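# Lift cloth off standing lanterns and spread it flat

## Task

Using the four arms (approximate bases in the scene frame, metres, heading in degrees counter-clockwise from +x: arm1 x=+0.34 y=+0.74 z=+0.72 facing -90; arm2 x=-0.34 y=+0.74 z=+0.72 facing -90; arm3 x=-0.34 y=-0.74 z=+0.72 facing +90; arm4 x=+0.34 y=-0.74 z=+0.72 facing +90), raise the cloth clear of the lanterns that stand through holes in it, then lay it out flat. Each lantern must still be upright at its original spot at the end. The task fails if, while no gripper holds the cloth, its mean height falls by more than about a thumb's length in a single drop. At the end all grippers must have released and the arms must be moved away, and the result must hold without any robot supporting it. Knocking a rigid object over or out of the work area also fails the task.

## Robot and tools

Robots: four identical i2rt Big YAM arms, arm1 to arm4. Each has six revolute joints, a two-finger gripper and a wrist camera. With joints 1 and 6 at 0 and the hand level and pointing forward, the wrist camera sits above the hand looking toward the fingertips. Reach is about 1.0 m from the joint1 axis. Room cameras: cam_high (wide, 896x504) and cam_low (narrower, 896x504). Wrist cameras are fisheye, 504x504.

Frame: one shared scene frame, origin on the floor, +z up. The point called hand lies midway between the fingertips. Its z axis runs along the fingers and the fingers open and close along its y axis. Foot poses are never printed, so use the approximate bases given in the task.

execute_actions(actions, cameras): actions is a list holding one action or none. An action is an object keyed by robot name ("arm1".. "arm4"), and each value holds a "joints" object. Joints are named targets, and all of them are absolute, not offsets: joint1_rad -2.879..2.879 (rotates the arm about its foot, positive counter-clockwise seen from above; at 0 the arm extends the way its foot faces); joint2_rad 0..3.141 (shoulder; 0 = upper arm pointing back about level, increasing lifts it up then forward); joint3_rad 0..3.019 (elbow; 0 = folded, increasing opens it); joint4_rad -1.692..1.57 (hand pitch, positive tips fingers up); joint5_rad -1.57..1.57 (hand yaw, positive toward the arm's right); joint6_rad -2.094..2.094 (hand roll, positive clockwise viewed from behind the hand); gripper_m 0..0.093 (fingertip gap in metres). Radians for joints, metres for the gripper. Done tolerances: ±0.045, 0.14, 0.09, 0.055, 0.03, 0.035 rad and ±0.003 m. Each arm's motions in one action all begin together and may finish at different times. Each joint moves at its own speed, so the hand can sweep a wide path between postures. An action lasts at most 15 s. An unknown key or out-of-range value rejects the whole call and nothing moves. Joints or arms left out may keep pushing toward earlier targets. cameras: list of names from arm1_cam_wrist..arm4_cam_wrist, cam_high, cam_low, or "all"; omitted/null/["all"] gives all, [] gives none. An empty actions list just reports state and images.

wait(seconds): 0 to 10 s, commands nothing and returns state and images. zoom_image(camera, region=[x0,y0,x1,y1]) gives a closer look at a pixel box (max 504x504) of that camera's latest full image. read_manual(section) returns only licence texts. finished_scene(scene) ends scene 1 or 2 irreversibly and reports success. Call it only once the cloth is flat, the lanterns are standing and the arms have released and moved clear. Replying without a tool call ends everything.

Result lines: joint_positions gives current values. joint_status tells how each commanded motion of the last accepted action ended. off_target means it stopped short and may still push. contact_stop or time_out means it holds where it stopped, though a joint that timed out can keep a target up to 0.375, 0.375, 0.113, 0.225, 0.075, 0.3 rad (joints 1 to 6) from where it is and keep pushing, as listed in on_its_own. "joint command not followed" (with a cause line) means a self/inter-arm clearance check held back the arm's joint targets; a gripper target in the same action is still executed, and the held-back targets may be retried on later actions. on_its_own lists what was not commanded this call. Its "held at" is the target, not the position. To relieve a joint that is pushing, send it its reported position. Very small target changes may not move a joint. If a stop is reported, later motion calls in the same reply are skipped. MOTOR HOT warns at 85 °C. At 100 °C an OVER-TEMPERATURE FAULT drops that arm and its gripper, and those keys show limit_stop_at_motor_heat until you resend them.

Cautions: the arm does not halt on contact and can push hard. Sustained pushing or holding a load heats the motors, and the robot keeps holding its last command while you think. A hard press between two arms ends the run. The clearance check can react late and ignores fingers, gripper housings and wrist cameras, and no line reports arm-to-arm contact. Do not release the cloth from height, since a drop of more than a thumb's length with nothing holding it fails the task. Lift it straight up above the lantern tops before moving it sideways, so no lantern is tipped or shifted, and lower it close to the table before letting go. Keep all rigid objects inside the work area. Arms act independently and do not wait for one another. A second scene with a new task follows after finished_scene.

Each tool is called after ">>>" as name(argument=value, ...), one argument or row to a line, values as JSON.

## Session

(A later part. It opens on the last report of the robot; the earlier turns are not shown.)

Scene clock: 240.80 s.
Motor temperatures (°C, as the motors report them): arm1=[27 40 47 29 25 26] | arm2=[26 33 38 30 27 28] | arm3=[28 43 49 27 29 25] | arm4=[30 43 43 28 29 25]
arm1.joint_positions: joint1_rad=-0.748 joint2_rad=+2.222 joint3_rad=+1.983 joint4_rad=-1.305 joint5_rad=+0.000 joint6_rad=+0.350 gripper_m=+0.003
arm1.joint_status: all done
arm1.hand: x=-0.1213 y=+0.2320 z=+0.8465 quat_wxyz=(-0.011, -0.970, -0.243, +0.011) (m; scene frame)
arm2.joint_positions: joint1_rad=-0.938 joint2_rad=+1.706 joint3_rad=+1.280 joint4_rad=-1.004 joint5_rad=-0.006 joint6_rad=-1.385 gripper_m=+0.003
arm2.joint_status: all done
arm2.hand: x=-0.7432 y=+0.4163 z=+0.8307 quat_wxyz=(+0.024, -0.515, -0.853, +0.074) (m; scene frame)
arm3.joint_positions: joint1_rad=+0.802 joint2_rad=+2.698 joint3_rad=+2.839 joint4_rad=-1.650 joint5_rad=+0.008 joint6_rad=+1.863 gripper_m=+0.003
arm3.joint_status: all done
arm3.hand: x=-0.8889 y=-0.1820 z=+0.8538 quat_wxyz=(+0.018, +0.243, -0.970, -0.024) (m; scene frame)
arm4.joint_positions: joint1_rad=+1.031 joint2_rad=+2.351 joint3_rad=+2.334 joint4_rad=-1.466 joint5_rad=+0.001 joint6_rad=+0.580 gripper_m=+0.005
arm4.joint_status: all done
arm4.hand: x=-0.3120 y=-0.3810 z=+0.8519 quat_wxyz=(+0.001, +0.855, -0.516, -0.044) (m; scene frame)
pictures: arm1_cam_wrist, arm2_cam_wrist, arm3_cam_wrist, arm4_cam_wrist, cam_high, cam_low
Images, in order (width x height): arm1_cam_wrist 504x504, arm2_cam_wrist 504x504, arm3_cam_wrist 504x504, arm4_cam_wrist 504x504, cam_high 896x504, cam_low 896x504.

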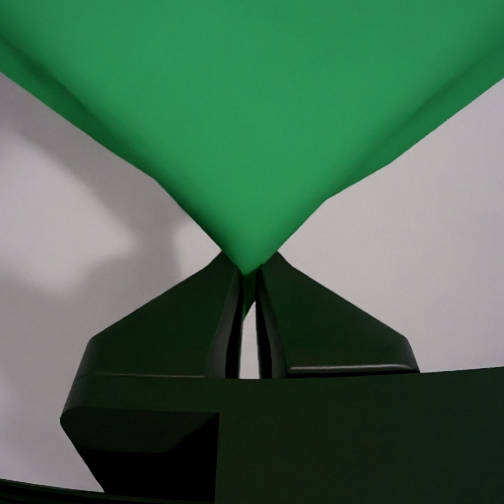

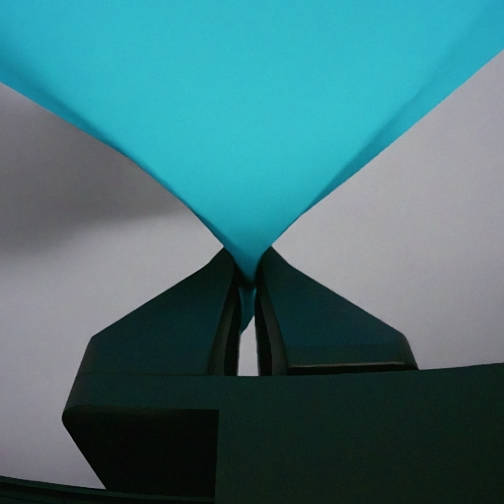

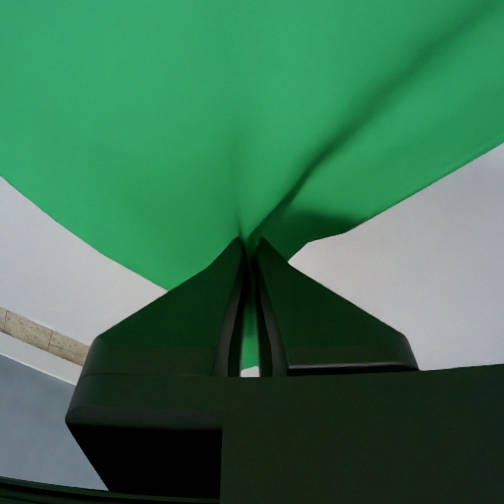

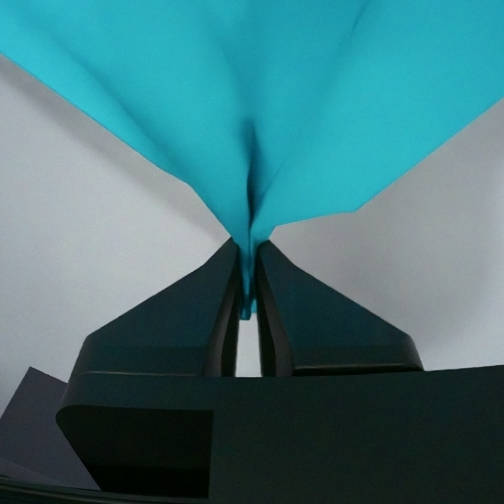

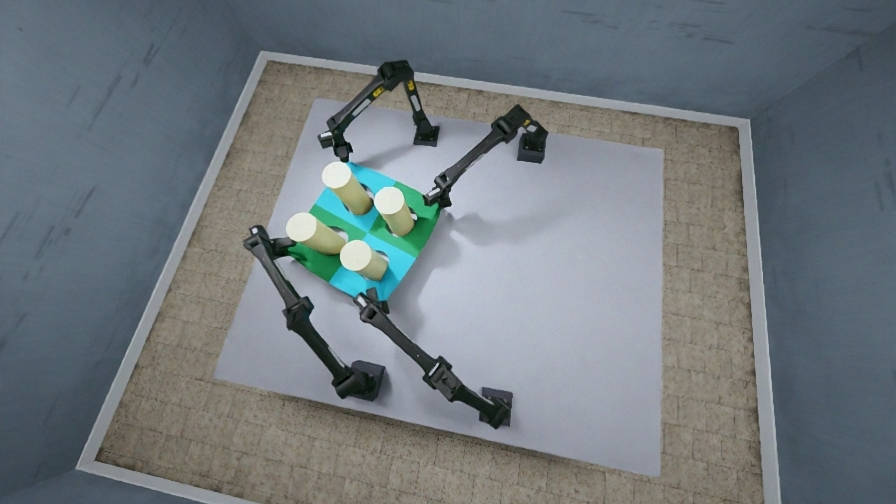

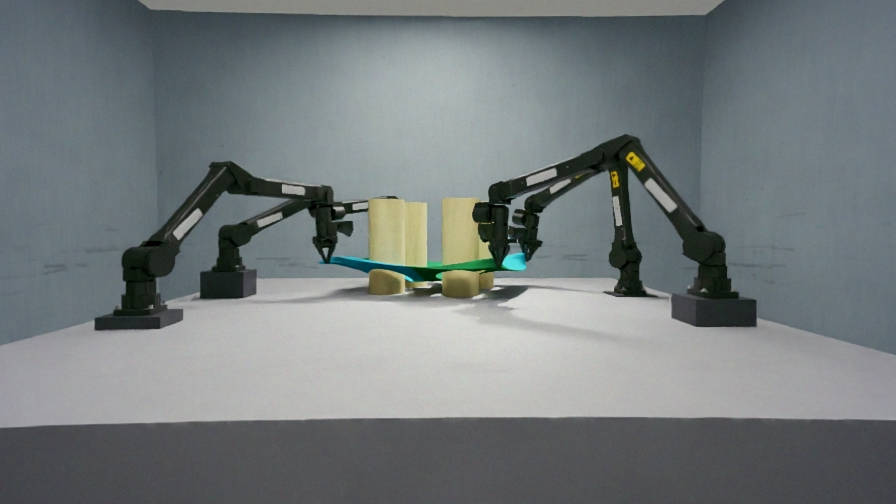

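>>> execute_actions(
  actions=[
    {"arm1":{"joints":{"joint2_rad":2.09,"joint4_rad":-1.36}},"arm2":{"joints":{"joint2_rad":1.53,"joint4_rad":-1.0}},"arm3":{"joints":{"joint1_rad":0.84,"joint2_rad":2.515,"joint3_rad":2.72,"joint4_rad":-1.615}},"arm4":{"joints":{"joint1_rad":1.055,"joint2_rad":2.238,"joint4_rad":-1.495}}},
  ],
  cameras=["cam_high","cam_low"],
)

>>> zoom_image(
  camera="cam_high",
  region=[260, 140, 470, 330],
)

Scene clock: 260.67 s.
Motor temperatures (°C, as the motors report them): arm1=[27 41 48 29 25 26] | arm2=[26 32 39 30 27 28] | arm3=[28 46 50 27 29 25] | arm4=[30 44 44 28 29 25]
arm1.joint_positions: joint1_rad=-0.748 joint2_rad=+2.087 joint3_rad=+1.983 joint4_rad=-1.343 joint5_rad=+0.000 joint6_rad=+0.350 gripper_m=+0.003
arm1.joint_status: all done
arm1.hand: x=-0.1181 y=+0.2362 z=+0.9348 quat_wxyz=(-0.038, -0.968, -0.242, +0.051) (m; scene frame)
arm2.joint_positions: joint1_rad=-0.938 joint2_rad=+1.512 joint3_rad=+1.276 joint4_rad=-1.004 joint5_rad=-0.006 joint6_rad=-1.385 gripper_m=+0.003
arm2.joint_status: all done
arm2.hand: x=-0.7394 y=+0.4195 z=+0.9263 quat_wxyz=(+0.057, -0.509, -0.843, +0.162) (m; scene frame)
arm3.joint_positions: joint1_rad=+0.811 joint2_rad=+2.509 joint3_rad=+2.719 joint4_rad=-1.629 joint5_rad=+0.009 joint6_rad=+1.863 gripper_m=+0.003
arm3.joint_status: all done
arm3.hand: x=-0.8870 y=-0.1912 z=+0.9498 quat_wxyz=(+0.041, +0.246, -0.966, -0.062) (m; scene frame)
arm4.joint_positions: joint1_rad=+1.034 joint2_rad=+2.240 joint3_rad=+2.334 joint4_rad=-1.474 joint5_rad=+0.001 joint6_rad=+0.580 gripper_m=+0.005
arm4.joint_status: all done
arm4.hand: x=-0.3105 y=-0.3844 z=+0.9310 quat_wxyz=(+0.003, +0.853, -0.513, -0.095) (m; scene frame)
pictures: cam_high, cam_low
Images, in order (width x height): cam_high 896x504, cam_low 896x504.

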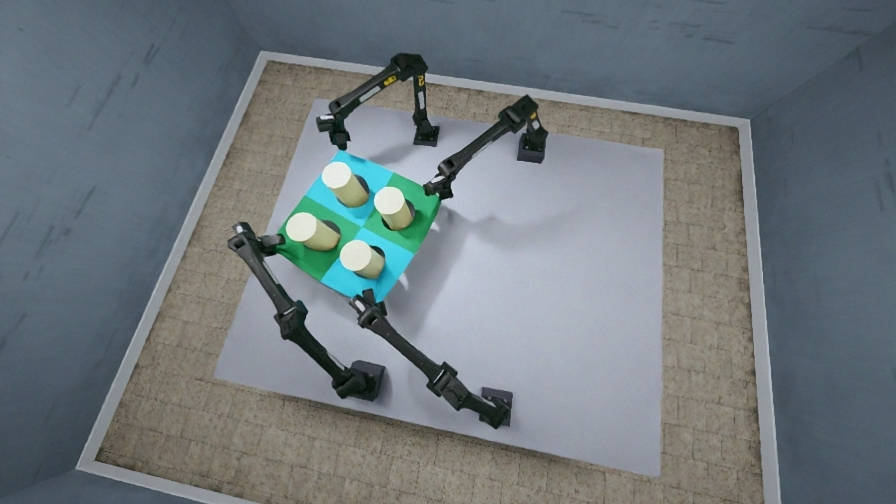

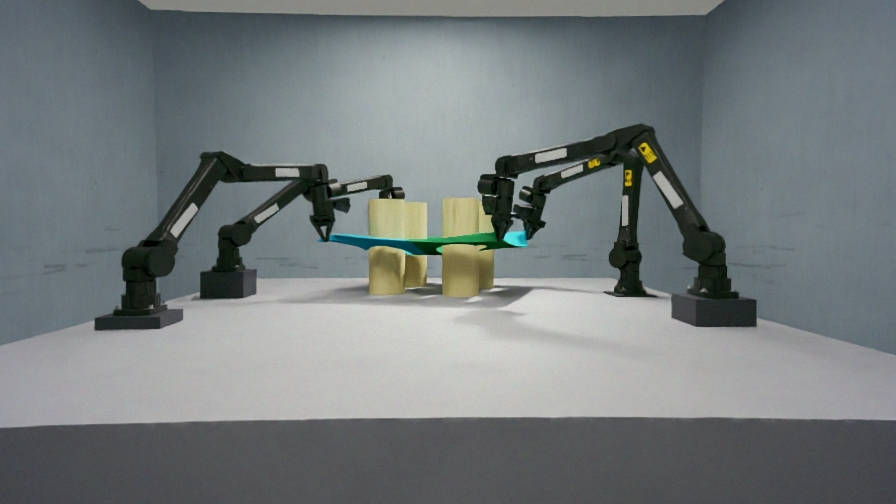

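Region (260, 140, 470, 330) of cam_high's 896x504 image, scaled by 2.400, with more detail than that image has; it fills the top 456 rows of this view, and the rest is white.

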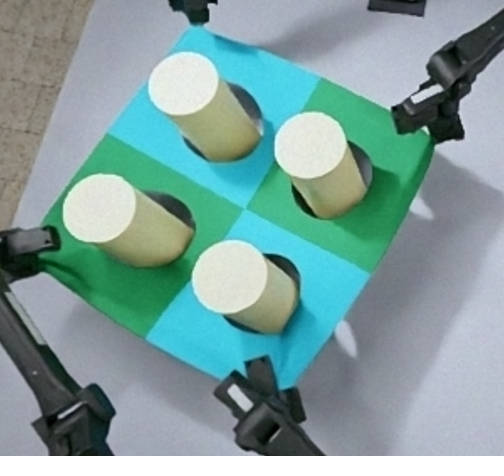

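>>> execute_actions(
  actions=[
    {"arm1":{"joints":{"joint2_rad":1.944,"joint4_rad":-1.285}},"arm2":{"joints":{"joint2_rad":1.355,"joint4_rad":-0.86}},"arm3":{"joints":{"joint1_rad":0.848,"joint2_rad":2.40,"joint4_rad":-1.60}},"arm4":{"joints":{"joint1_rad":1.062,"joint2_rad":2.105,"joint4_rad":-1.43}}},
  ],
  cameras=["cam_high","cam_low"],
)

>>> zoom_image(
  camera="cam_high",
  region=[250, 130, 460, 320],
)

Scene clock: 272.17 s.
Motor temperatures (°C, as the motors report them): arm1=[27 41 49 29 25 26] | arm2=[26 32 40 30 27 28] | arm3=[28 46 50 27 29 25] | arm4=[30 45 44 28 29 25]
arm1.joint_positions: joint1_rad=-0.748 joint2_rad=+1.939 joint3_rad=+1.983 joint4_rad=-1.287 joint5_rad=+0.000 joint6_rad=+0.350 gripper_m=+0.003
arm1.joint_status: all done
arm1.hand: x=-0.1211 y=+0.2337 z=+1.0356 quat_wxyz=(-0.095, -0.957, -0.239, +0.136) (m; scene frame)
arm2.joint_positions: joint1_rad=-0.938 joint2_rad=+1.341 joint3_rad=+1.275 joint4_rad=-0.870 joint5_rad=-0.007 joint6_rad=-1.385 gripper_m=+0.003
arm2.joint_status: all done
arm2.hand: x=-0.7461 y=+0.4142 z=+1.0276 quat_wxyz=(+0.108, -0.489, -0.812, +0.300) (m; scene frame)
arm3.joint_positions: joint1_rad=+0.820 joint2_rad=+2.403 joint3_rad=+2.719 joint4_rad=-1.621 joint5_rad=+0.011 joint6_rad=+1.863 gripper_m=+0.003
arm3.joint_status: all done
arm3.hand: x=-0.8889 y=-0.1971 z=+1.0307 quat_wxyz=(+0.070, +0.248, -0.960, -0.111) (m; scene frame)
arm4.joint_positions: joint1_rad=+1.043 joint2_rad=+2.102 joint3_rad=+2.334 joint4_rad=-1.433 joint5_rad=+0.001 joint6_rad=+0.580 gripper_m=+0.005
arm4.joint_status: all done
arm4.hand: x=-0.3104 y=-0.3922 z=+1.0322 quat_wxyz=(+0.007, +0.845, -0.503, -0.184) (m; scene frame)
pictures: cam_high, cam_low
Images, in order (width x height): cam_high 896x504, cam_low 896x504.

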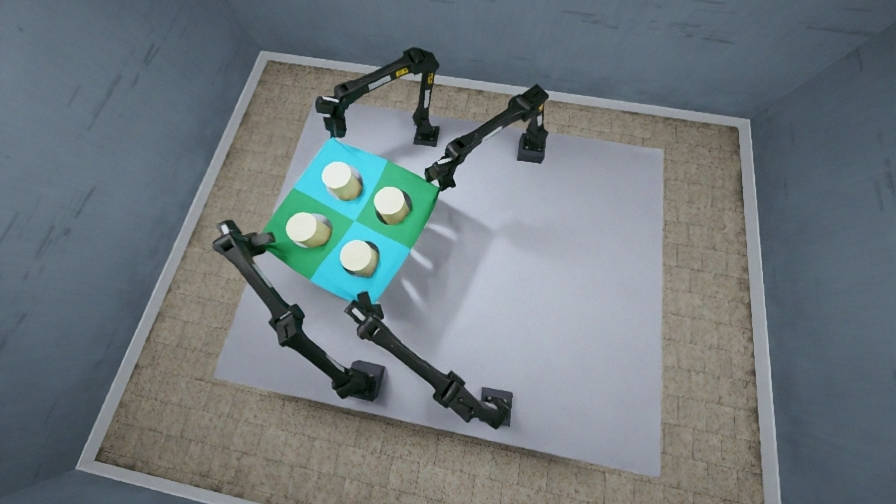

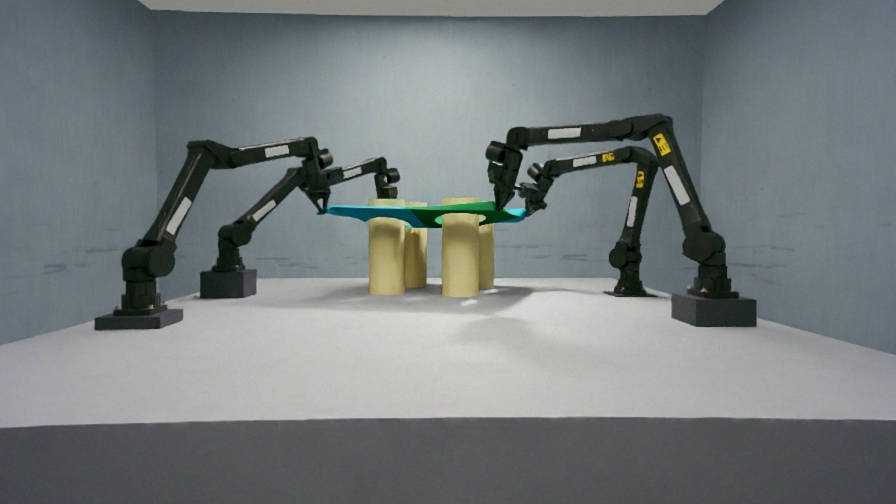

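Region (250, 130, 460, 320) of cam_high's 896x504 image, scaled by 2.400, with more detail than that image has; it fills the top 456 rows of this view, and the rest is white.

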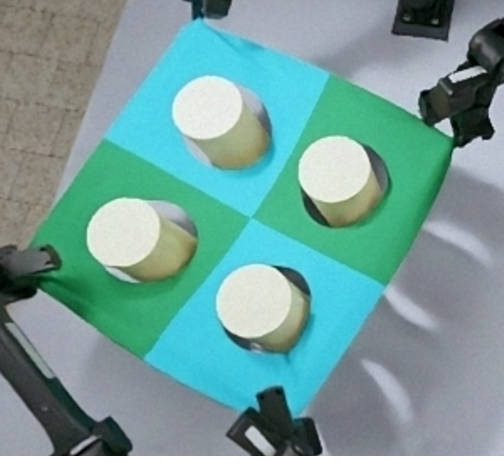

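>>> execute_actions(
  actions=[
    {"arm1":{"joints":{"joint2_rad":1.814,"joint4_rad":-1.175}},"arm2":{"joints":{"joint2_rad":1.226,"joint4_rad":-0.70}},"arm3":{"joints":{"joint1_rad":0.84,"joint2_rad":2.274,"joint4_rad":-1.515}},"arm4":{"joints":{"joint1_rad":1.055,"joint2_rad":1.985,"joint4_rad":-1.31}}},
  ],
  cameras=["cam_high","cam_low"],
)

Scene clock: 281.73 s.
Motor temperatures (°C, as the motors report them): arm1=[27 41 50 29 25 26] | arm2=[26 32 41 30 27 28] | arm3=[28 46 50 27 30 25] | arm4=[30 45 45 28 29 25]
arm1.joint_positions: joint1_rad=-0.748 joint2_rad=+1.816 joint3_rad=+1.983 joint4_rad=-1.180 joint5_rad=+0.000 joint6_rad=+0.350 gripper_m=+0.003
arm1.joint_status: all done
arm1.hand: x=-0.1240 y=+0.2312 z=+1.1283 quat_wxyz=(-0.157, -0.932, -0.232, +0.228) (m; scene frame)
arm2.joint_positions: joint1_rad=-0.938 joint2_rad=+1.216 joint3_rad=+1.275 joint4_rad=-0.714 joint5_rad=-0.007 joint6_rad=-1.385 gripper_m=+0.003
arm2.joint_status: all done
arm2.hand: x=-0.7463 y=+0.4141 z=+1.1174 quat_wxyz=(+0.153, -0.461, -0.766, +0.421) (m; scene frame)
arm3.joint_positions: joint1_rad=+0.818 joint2_rad=+2.266 joint3_rad=+2.719 joint4_rad=-1.538 joint5_rad=+0.011 joint6_rad=+1.863 gripper_m=+0.003
arm3.joint_status: all done
arm3.hand: x=-0.8867 y=-0.1949 z=+1.1412 quat_wxyz=(+0.126, +0.241, -0.941, -0.204) (m; scene frame)
arm4.joint_positions: joint1_rad=+1.043 joint2_rad=+1.991 joint3_rad=+2.334 joint4_rad=-1.317 joint5_rad=+0.001 joint6_rad=+0.580 gripper_m=+0.005
arm4.joint_status: all done
arm4.hand: x=-0.3132 y=-0.3907 z=+1.1248 quat_wxyz=(+0.012, +0.821, -0.489, -0.294) (m; scene frame)
pictures: cam_high, cam_low
Images, in order (width x height): cam_high 896x504, cam_low 896x504.

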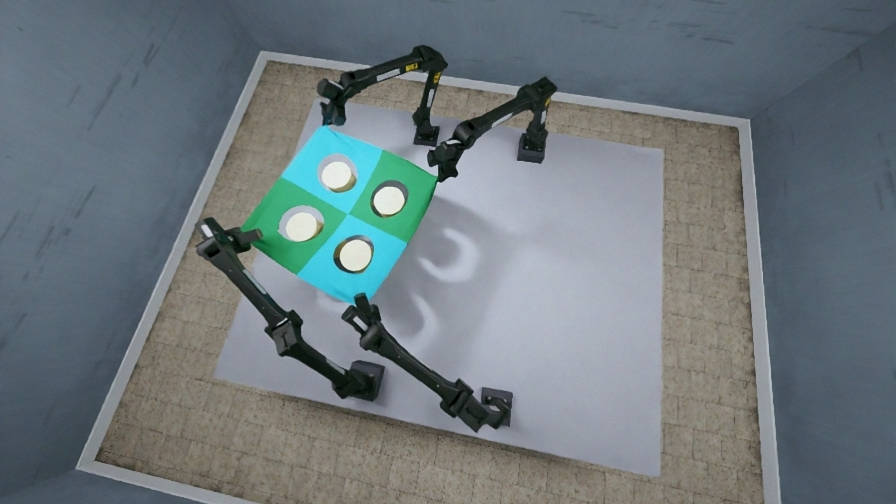

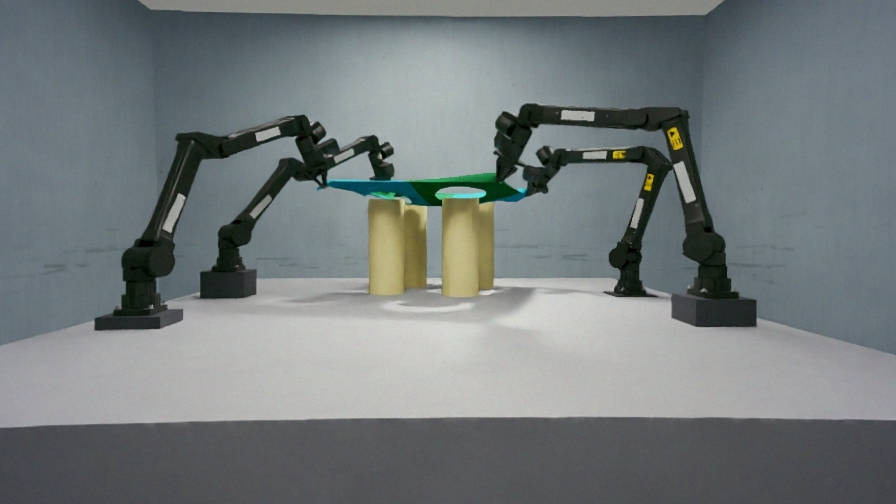

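>>> execute_actions(
  actions=[
    {"arm1":{"joints":{"joint2_rad":1.675,"joint4_rad":-0.97}},"arm2":{"joints":{"joint2_rad":1.22,"joint3_rad":1.59,"joint4_rad":-0.84}},"arm3":{"joints":{"joint2_rad":2.14,"joint4_rad":-1.335}},"arm4":{"joints":{"joint2_rad":1.858,"joint4_rad":-1.08}}},
  ],
  cameras=["cam_high","cam_low"],
)

Scene clock: 313.73 s.
Motor temperatures (°C, as the motors report them): arm1=[27 40 52 29 25 26] | arm2=[26 31 43 30 27 28] | arm3=[28 46 50 27 30 25] | arm4=[30 45 45 28 29 25]
arm1.joint_positions: joint1_rad=-0.748 joint2_rad=+1.677 joint3_rad=+1.983 joint4_rad=-0.977 joint5_rad=+0.000 joint6_rad=+0.350 gripper_m=+0.003
arm1.joint_status: all done
arm1.hand: x=-0.1240 y=+0.2321 z=+1.2542 quat_wxyz=(-0.246, -0.873, -0.217, +0.361) (m; scene frame)
arm2.joint_positions: joint1_rad=-0.938 joint2_rad=+1.214 joint3_rad=+1.556 joint4_rad=-0.828 joint5_rad=-0.007 joint6_rad=-1.385 gripper_m=+0.003
arm2.joint_status: all done
arm2.hand: x=-0.7452 y=+0.4152 z=+1.2578 quat_wxyz=(+0.179, -0.440, -0.731, +0.490) (m; scene frame)
arm3.joint_positions: joint1_rad=+0.817 joint2_rad=+2.127 joint3_rad=+2.716 joint4_rad=-1.360 joint5_rad=+0.012 joint6_rad=+1.863 gripper_m=+0.003
arm3.joint_status: all done
arm3.hand: x=-0.8834 y=-0.1936 z=+1.2712 quat_wxyz=(+0.203, +0.226, -0.893, -0.331) (m; scene frame)
arm4.joint_positions: joint1_rad=+1.043 joint2_rad=+1.866 joint3_rad=+2.334 joint4_rad=-1.091 joint5_rad=+0.004 joint6_rad=+0.580 gripper_m=+0.005
arm4.joint_status: all done
arm4.hand: x=-0.3142 y=-0.3897 z=+1.2531 quat_wxyz=(+0.018, +0.764, -0.456, -0.456) (m; scene frame)
pictures: cam_high, cam_low
Images, in order (width x height): cam_high 896x504, cam_low 896x504.

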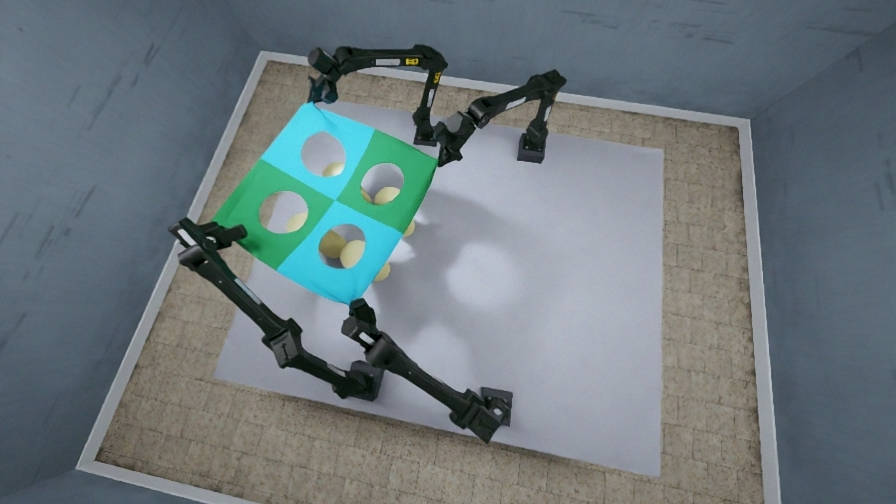

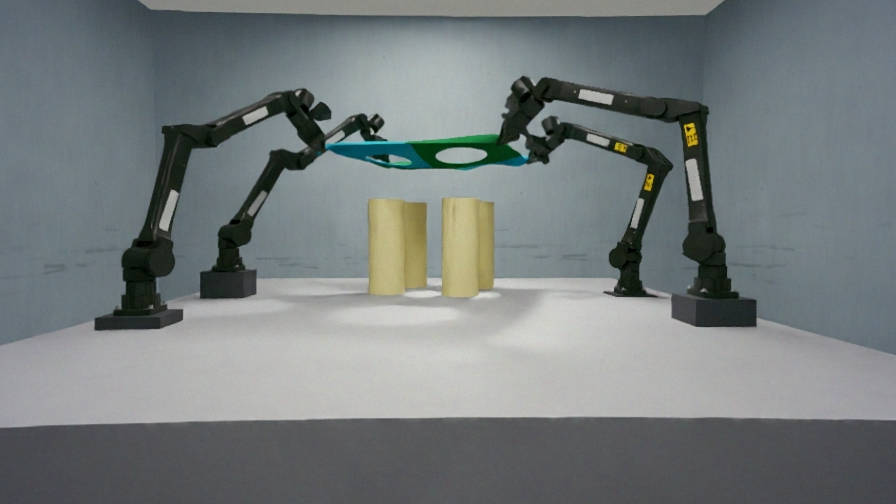

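>>> execute_actions(
  actions=[],
  cameras=[],
)

Scene clock: 317.50 s.
Motor temperatures (°C, as the motors report them): arm1=[27 40 52 29 25 26] | arm2=[26 31 43 30 27 28] | arm3=[28 46 50 27 30 25] | arm4=[30 45 45 28 29 25]
arm1.joint_positions: joint1_rad=-0.748 joint2_rad=+1.677 joint3_rad=+1.983 joint4_rad=-0.977 joint5_rad=+0.000 joint6_rad=+0.350 gripper_m=+0.003
arm1.joint_status: all done
arm1.hand: x=-0.1240 y=+0.2321 z=+1.2542 quat_wxyz=(-0.246, -0.873, -0.217, +0.361) (m; scene frame)
arm2.joint_positions: joint1_rad=-0.938 joint2_rad=+1.214 joint3_rad=+1.556 joint4_rad=-0.828 joint5_rad=-0.007 joint6_rad=-1.385 gripper_m=+0.003
arm2.joint_status: all done
arm2.hand: x=-0.7452 y=+0.4152 z=+1.2578 quat_wxyz=(+0.179, -0.440, -0.731, +0.490) (m; scene frame)
arm3.joint_positions: joint1_rad=+0.817 joint2_rad=+2.127 joint3_rad=+2.716 joint4_rad=-1.360 joint5_rad=+0.012 joint6_rad=+1.863 gripper_m=+0.003
arm3.joint_status: all done
arm3.hand: x=-0.8834 y=-0.1936 z=+1.2712 quat_wxyz=(+0.203, +0.226, -0.893, -0.331) (m; scene frame)
arm4.joint_positions: joint1_rad=+1.043 joint2_rad=+1.866 joint3_rad=+2.334 joint4_rad=-1.091 joint5_rad=+0.004 joint6_rad=+0.580 gripper_m=+0.005
arm4.joint_status: all done
arm4.hand: x=-0.3142 y=-0.3897 z=+1.2531 quat_wxyz=(+0.018, +0.764, -0.456, -0.456) (m; scene frame)
pictures: none
No camera images: the call's "cameras" was empty. Leave "cameras" out to get every camera's image.

>>> execute_actions(
  actions=[
    {"arm1":{"joints":{"joint1_rad":-0.499,"joint2_rad":1.29,"joint3_rad":1.71,"joint4_rad":-1.113,"joint6_rad":0.449}},"arm2":{"joints":{"joint1_rad":-0.555,"joint2_rad":1.035,"joint4_rad":-1.028,"joint6_rad":-1.16}},"arm3":{"joints":{"joint1_rad":0.51,"joint2_rad":1.385,"joint3_rad":1.765,"joint4_rad":-1.125,"joint6_rad":1.411}},"arm4":{"joints":{"joint1_rad":0.69,"joint2_rad":1.28,"joint3_rad":1.79,"joint4_rad":-1.156,"joint6_rad":0.077}}},
  ],
  cameras=["cam_high","cam_low"],
)

Scene clock: 376.10 s.
Motor temperatures (°C, as the motors report them): arm1=[27 40 53 29 25 26] | arm2=[26 31 46 30 27 28] | arm3=[28 45 50 27 30 25] | arm4=[30 45 46 28 29 25]
arm1.joint_positions: joint1_rad=-0.498 joint2_rad=+1.298 joint3_rad=+1.705 joint4_rad=-1.106 joint5_rad=+0.000 joint6_rad=+0.440 gripper_m=+0.003
arm1.joint_status: all done
arm1.hand: x=+0.0911 y=+0.2786 z=+1.2983 quat_wxyz=(-0.295, -0.858, -0.288, +0.305) (m; scene frame)
arm2.joint_positions: joint1_rad=-0.553 joint2_rad=+1.039 joint3_rad=+1.556 joint4_rad=-1.017 joint5_rad=-0.005 joint6_rad=-1.177 gripper_m=+0.003
arm2.joint_status: all done
arm2.hand: x=-0.5439 y=+0.3659 z=+1.2963 quat_wxyz=(+0.031, -0.374, -0.771, +0.515) (m; scene frame)
arm3.joint_positions: joint1_rad=+0.501 joint2_rad=+1.402 joint3_rad=+1.760 joint4_rad=-1.140 joint5_rad=+0.010 joint6_rad=+1.423 gripper_m=+0.003
arm3.joint_status: all done
arm3.hand: x=-0.5877 y=-0.2395 z=+1.2875 quat_wxyz=(+0.065, +0.282, -0.880, -0.376) (m; scene frame)
arm4.joint_positions: joint1_rad=+0.681 joint2_rad=+1.303 joint3_rad=+1.785 joint4_rad=-1.142 joint5_rad=+0.002 joint6_rad=+0.090 gripper_m=+0.005
arm4.joint_status: all done
arm4.hand: x=-0.0054 y=-0.3471 z=+1.2913 quat_wxyz=(-0.165, +0.799, -0.409, -0.408) (m; scene frame)
pictures: cam_high, cam_low
Images, in order (width x height): cam_high 896x504, cam_low 896x504.

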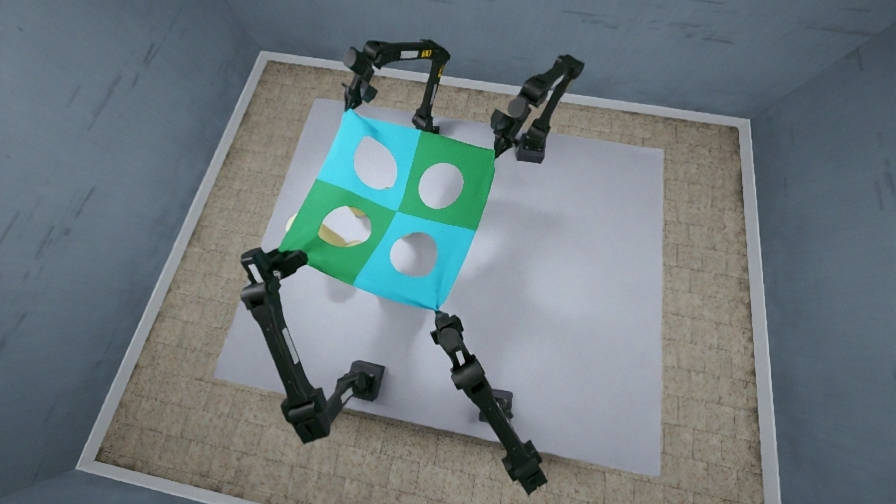

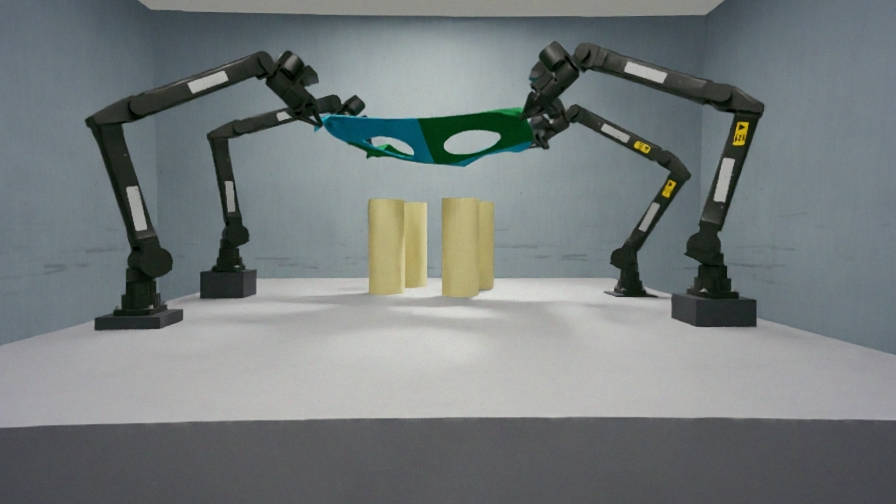

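>>> execute_actions(
  actions=[
    {"arm1":{"joints":{"joint1_rad":-0.085,"joint2_rad":1.108,"joint6_rad":0.725}},"arm2":{"joints":{"joint1_rad":-0.035,"joint3_rad":1.69,"joint6_rad":-0.77}},"arm3":{"joints":{"joint1_rad":-0.07,"joint2_rad":1.137,"joint6_rad":0.68}},"arm4":{"joints":{"joint1_rad":0.035,"joint2_rad":1.126,"joint6_rad":-0.72}}},
  ],
  cameras=["cam_high","cam_low"],
)

Scene clock: 404.97 s.
Motor temperatures (°C, as the motors report them): arm1=[27 37 51 29 25 26] | arm2=[26 31 46 30 27 28] | arm3=[28 43 52 27 30 25] | arm4=[30 42 44 28 29 25]
arm1.joint_positions: joint1_rad=-0.089 joint2_rad=+1.100 joint3_rad=+1.697 joint4_rad=-1.106 joint5_rad=+0.003 joint6_rad=+0.716 gripper_m=+0.003
arm1.joint_status: all done
arm1.hand: x=+0.3016 y=+0.3032 z=+1.3854 quat_wxyz=(-0.455, -0.796, -0.327, +0.228) (m; scene frame)
arm2.joint_positions: joint1_rad=-0.037 joint2_rad=+1.039 joint3_rad=+1.646 joint4_rad=-1.020 joint5_rad=-0.005 joint6_rad=-0.786 gripper_m=+0.003
arm2.joint_status: all done
arm2.hand: x=-0.3283 y=+0.3185 z=+1.3426 quat_wxyz=(-0.208, -0.315, -0.773, +0.510) (m; scene frame)
arm3.joint_positions: joint1_rad=-0.071 joint2_rad=+1.153 joint3_rad=+1.760 joint4_rad=-1.140 joint5_rad=+0.004 joint6_rad=+0.693 gripper_m=+0.003
arm3.joint_status: all done
arm3.hand: x=-0.2882 y=-0.2790 z=+1.4068 quat_wxyz=(-0.226, +0.332, -0.805, -0.435) (m; scene frame)
arm4.joint_positions: joint1_rad=+0.045 joint2_rad=+1.127 joint3_rad=+1.780 joint4_rad=-1.143 joint5_rad=-0.001 joint6_rad=-0.708 gripper_m=+0.005
arm4.joint_status: all done
arm4.hand: x=+0.3001 y=-0.3006 z=+1.3697 quat_wxyz=(-0.459, +0.792, -0.327, -0.234) (m; scene frame)
pictures: cam_high, cam_low
Images, in order (width x height): cam_high 896x504, cam_low 896x504.

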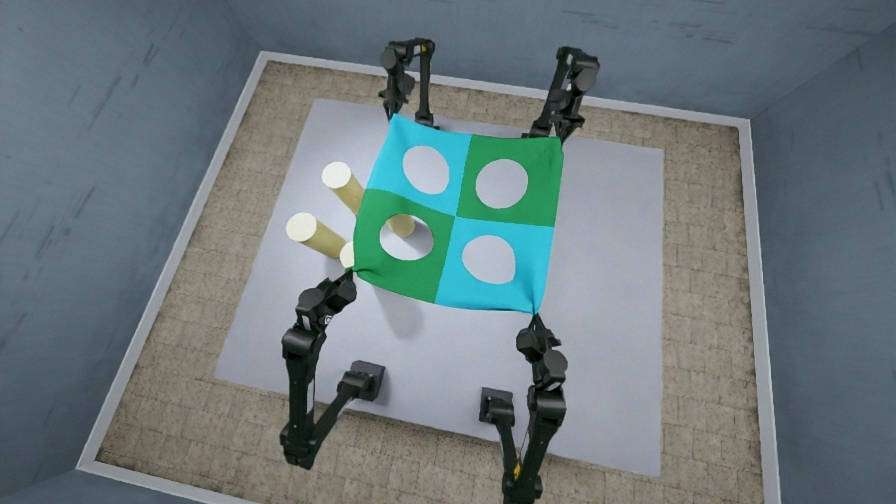

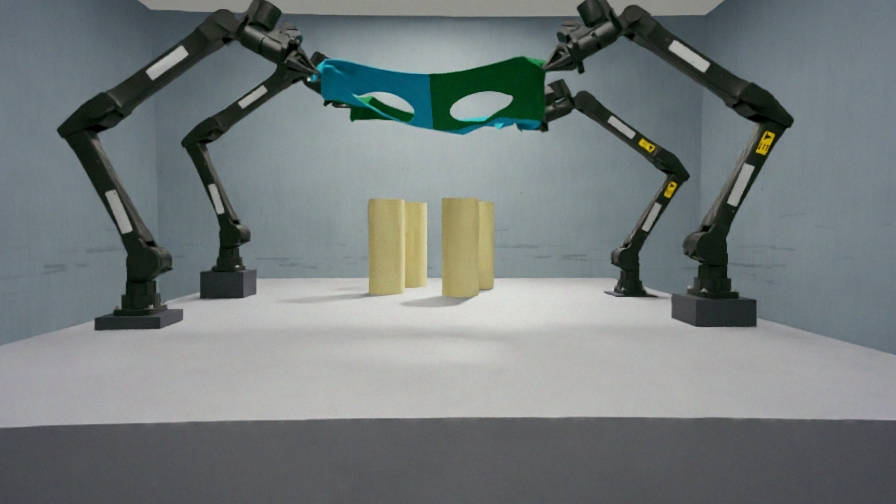

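>>> execute_actions(
  actions=[
    {"arm1":{"joints":{"joint1_rad":0.514,"joint2_rad":1.26,"joint6_rad":1.322}},"arm2":{"joints":{"joint1_rad":0.534,"joint2_rad":1.25,"joint6_rad":-0.203}},"arm3":{"joints":{"joint1_rad":-0.607,"joint2_rad":1.37,"joint6_rad":0.148}},"arm4":{"joints":{"joint1_rad":-0.575,"joint2_rad":1.25,"joint6_rad":-1.328}}},
  ],
  cameras=["cam_high","cam_low"],
)

Scene clock: 435.50 s.
Motor temperatures (°C, as the motors report them): arm1=[27 36 51 29 25 26] | arm2=[26 30 47 30 27 28] | arm3=[28 41 51 27 30 25] | arm4=[30 40 44 28 29 25]
arm1.joint_positions: joint1_rad=+0.516 joint2_rad=+1.277 joint3_rad=+1.693 joint4_rad=-1.107 joint5_rad=+0.002 joint6_rad=+1.313 gripper_m=+0.003
arm1.joint_status: all done
arm1.hand: x=+0.5956 y=+0.2979 z=+1.3028 quat_wxyz=(-0.425, -0.834, -0.348, -0.057) (m; scene frame)
arm2.joint_positions: joint1_rad=+0.543 joint2_rad=+1.263 joint3_rad=+1.661 joint4_rad=-1.020 joint5_rad=-0.003 joint6_rad=-0.220 gripper_m=+0.003
arm2.joint_status: all done
arm2.hand: x=-0.0425 y=+0.3073 z=+1.2463 quat_wxyz=(-0.374, -0.330, -0.825, +0.265) (m; scene frame)
arm3.joint_positions: joint1_rad=-0.616 joint2_rad=+1.380 joint3_rad=+1.751 joint4_rad=-1.139 joint5_rad=+0.002 joint6_rad=+0.161 gripper_m=+0.003
arm3.joint_status: all done
arm3.hand: x=-0.0047 y=-0.2918 z=+1.2898 quat_wxyz=(-0.328, +0.349, -0.855, -0.199) (m; scene frame)
arm4.joint_positions: joint1_rad=-0.572 joint2_rad=+1.262 joint3_rad=+1.780 joint4_rad=-1.146 joint5_rad=-0.003 joint6_rad=-1.316 gripper_m=+0.005
arm4.joint_status: all done
arm4.hand: x=+0.5920 y=-0.3086 z=+1.3082 quat_wxyz=(-0.450, +0.822, -0.343, +0.063) (m; scene frame)
pictures: cam_high, cam_low
Images, in order (width x height): cam_high 896x504, cam_low 896x504.

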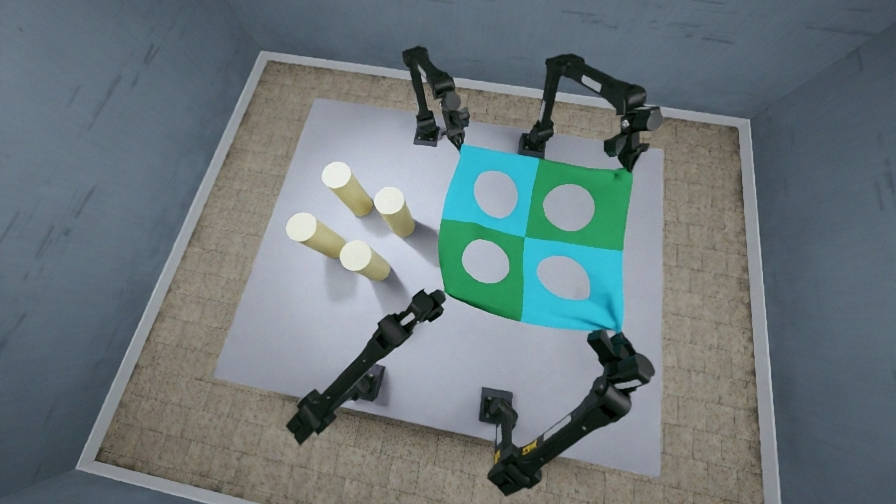

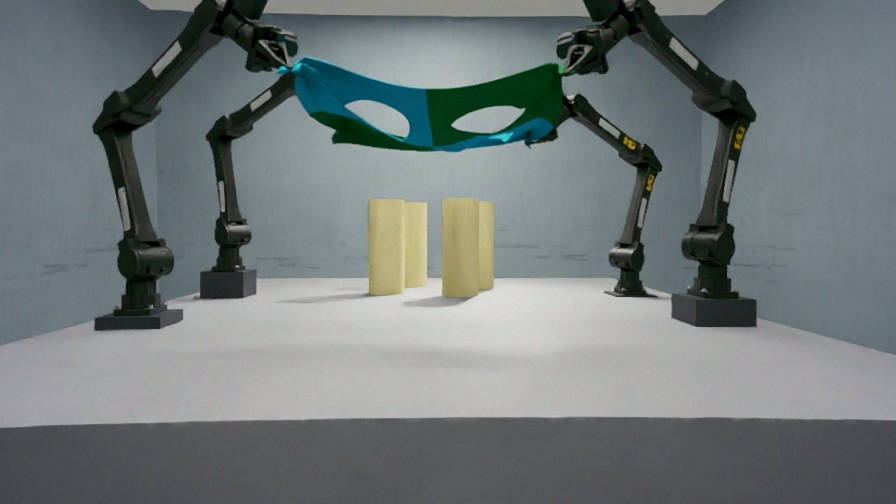

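>>> execute_actions(
  actions=[
    {"arm1":{"joints":{"joint2_rad":1.855,"joint3_rad":1.19,"joint4_rad":-0.882}},"arm2":{"joints":{"joint2_rad":1.782,"joint3_rad":1.278,"joint4_rad":-1.06}},"arm3":{"joints":{"joint2_rad":1.968,"joint3_rad":1.322,"joint4_rad":-0.901}},"arm4":{"joints":{"joint2_rad":1.755,"joint3_rad":1.171,"joint4_rad":-0.963}}},
  ],
  cameras=["cam_high","cam_low"],
)

Scene clock: 442.70 s.
Motor temperatures (°C, as the motors report them): arm1=[27 36 51 29 25 26] | arm2=[26 31 47 30 27 28] | arm3=[28 41 52 27 30 25] | arm4=[30 41 44 28 29 25]
arm1.joint_positions: joint1_rad=+0.510 joint2_rad=+1.865 joint3_rad=+1.155 joint4_rad=-0.885 joint5_rad=+0.003 joint6_rad=+1.314 gripper_m=+0.003
arm1.joint_status: all done
arm1.hand: x=+0.5755 y=+0.3240 z=+0.7710 quat_wxyz=(+0.009, -0.924, -0.382, +0.004) (m; scene frame)
arm2.joint_positions: joint1_rad=+0.539 joint2_rad=+1.786 joint3_rad=+1.248 joint4_rad=-1.047 joint5_rad=+0.001 joint6_rad=-0.218 gripper_m=+0.003
arm2.joint_status: all done
arm2.hand: x=-0.0663 y=+0.3259 z=+0.7742 quat_wxyz=(+0.009, -0.379, -0.925, +0.003) (m; scene frame)
arm3.joint_positions: joint1_rad=-0.611 joint2_rad=+1.969 joint3_rad=+1.302 joint4_rad=-0.901 joint5_rad=+0.000 joint6_rad=+0.159 gripper_m=+0.003
arm3.joint_status: all done
arm3.hand: x=-0.0218 y=-0.3101 z=+0.7787 quat_wxyz=(+0.005, +0.381, -0.924, +0.003) (m; scene frame)
arm4.joint_positions: joint1_rad=-0.571 joint2_rad=+1.753 joint3_rad=+1.152 joint4_rad=-0.967 joint5_rad=-0.006 joint6_rad=-1.316 gripper_m=+0.005
arm4.joint_status: all done
arm4.hand: x=+0.5766 y=-0.3333 z=+0.7805 quat_wxyz=(-0.002, +0.923, -0.385, -0.002) (m; scene frame)
pictures: cam_high, cam_low
Images, in order (width x height): cam_high 896x504, cam_low 896x504.

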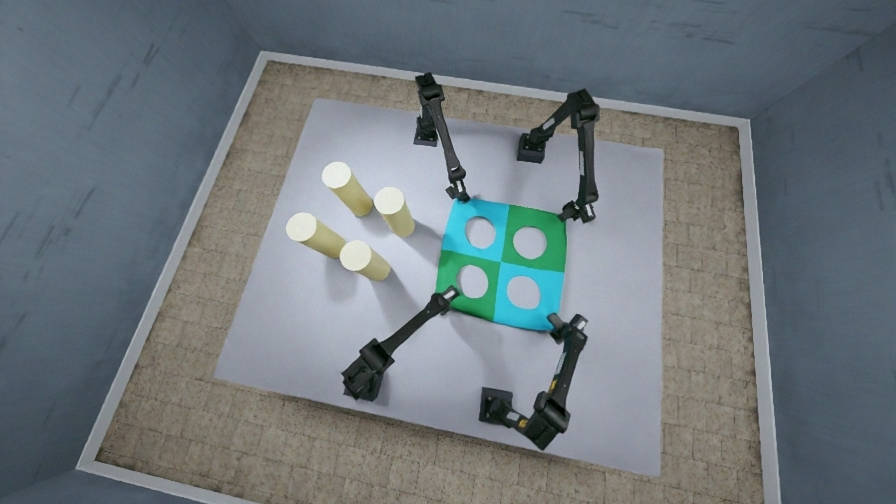

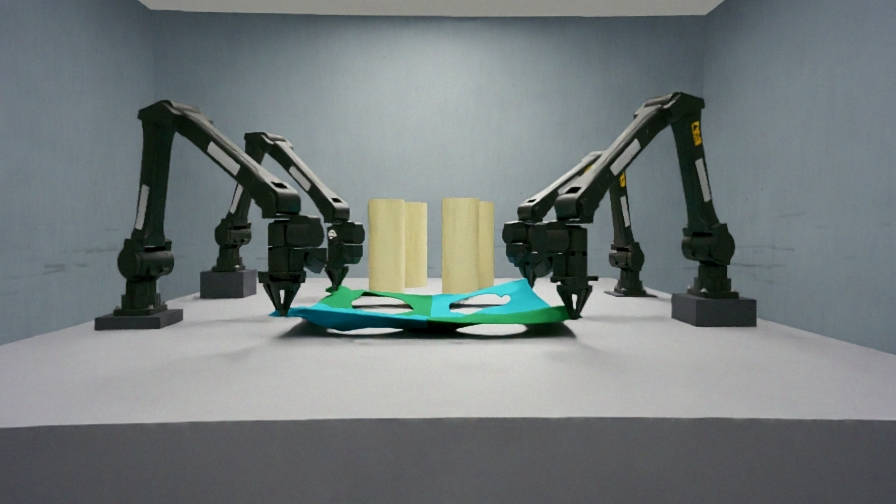

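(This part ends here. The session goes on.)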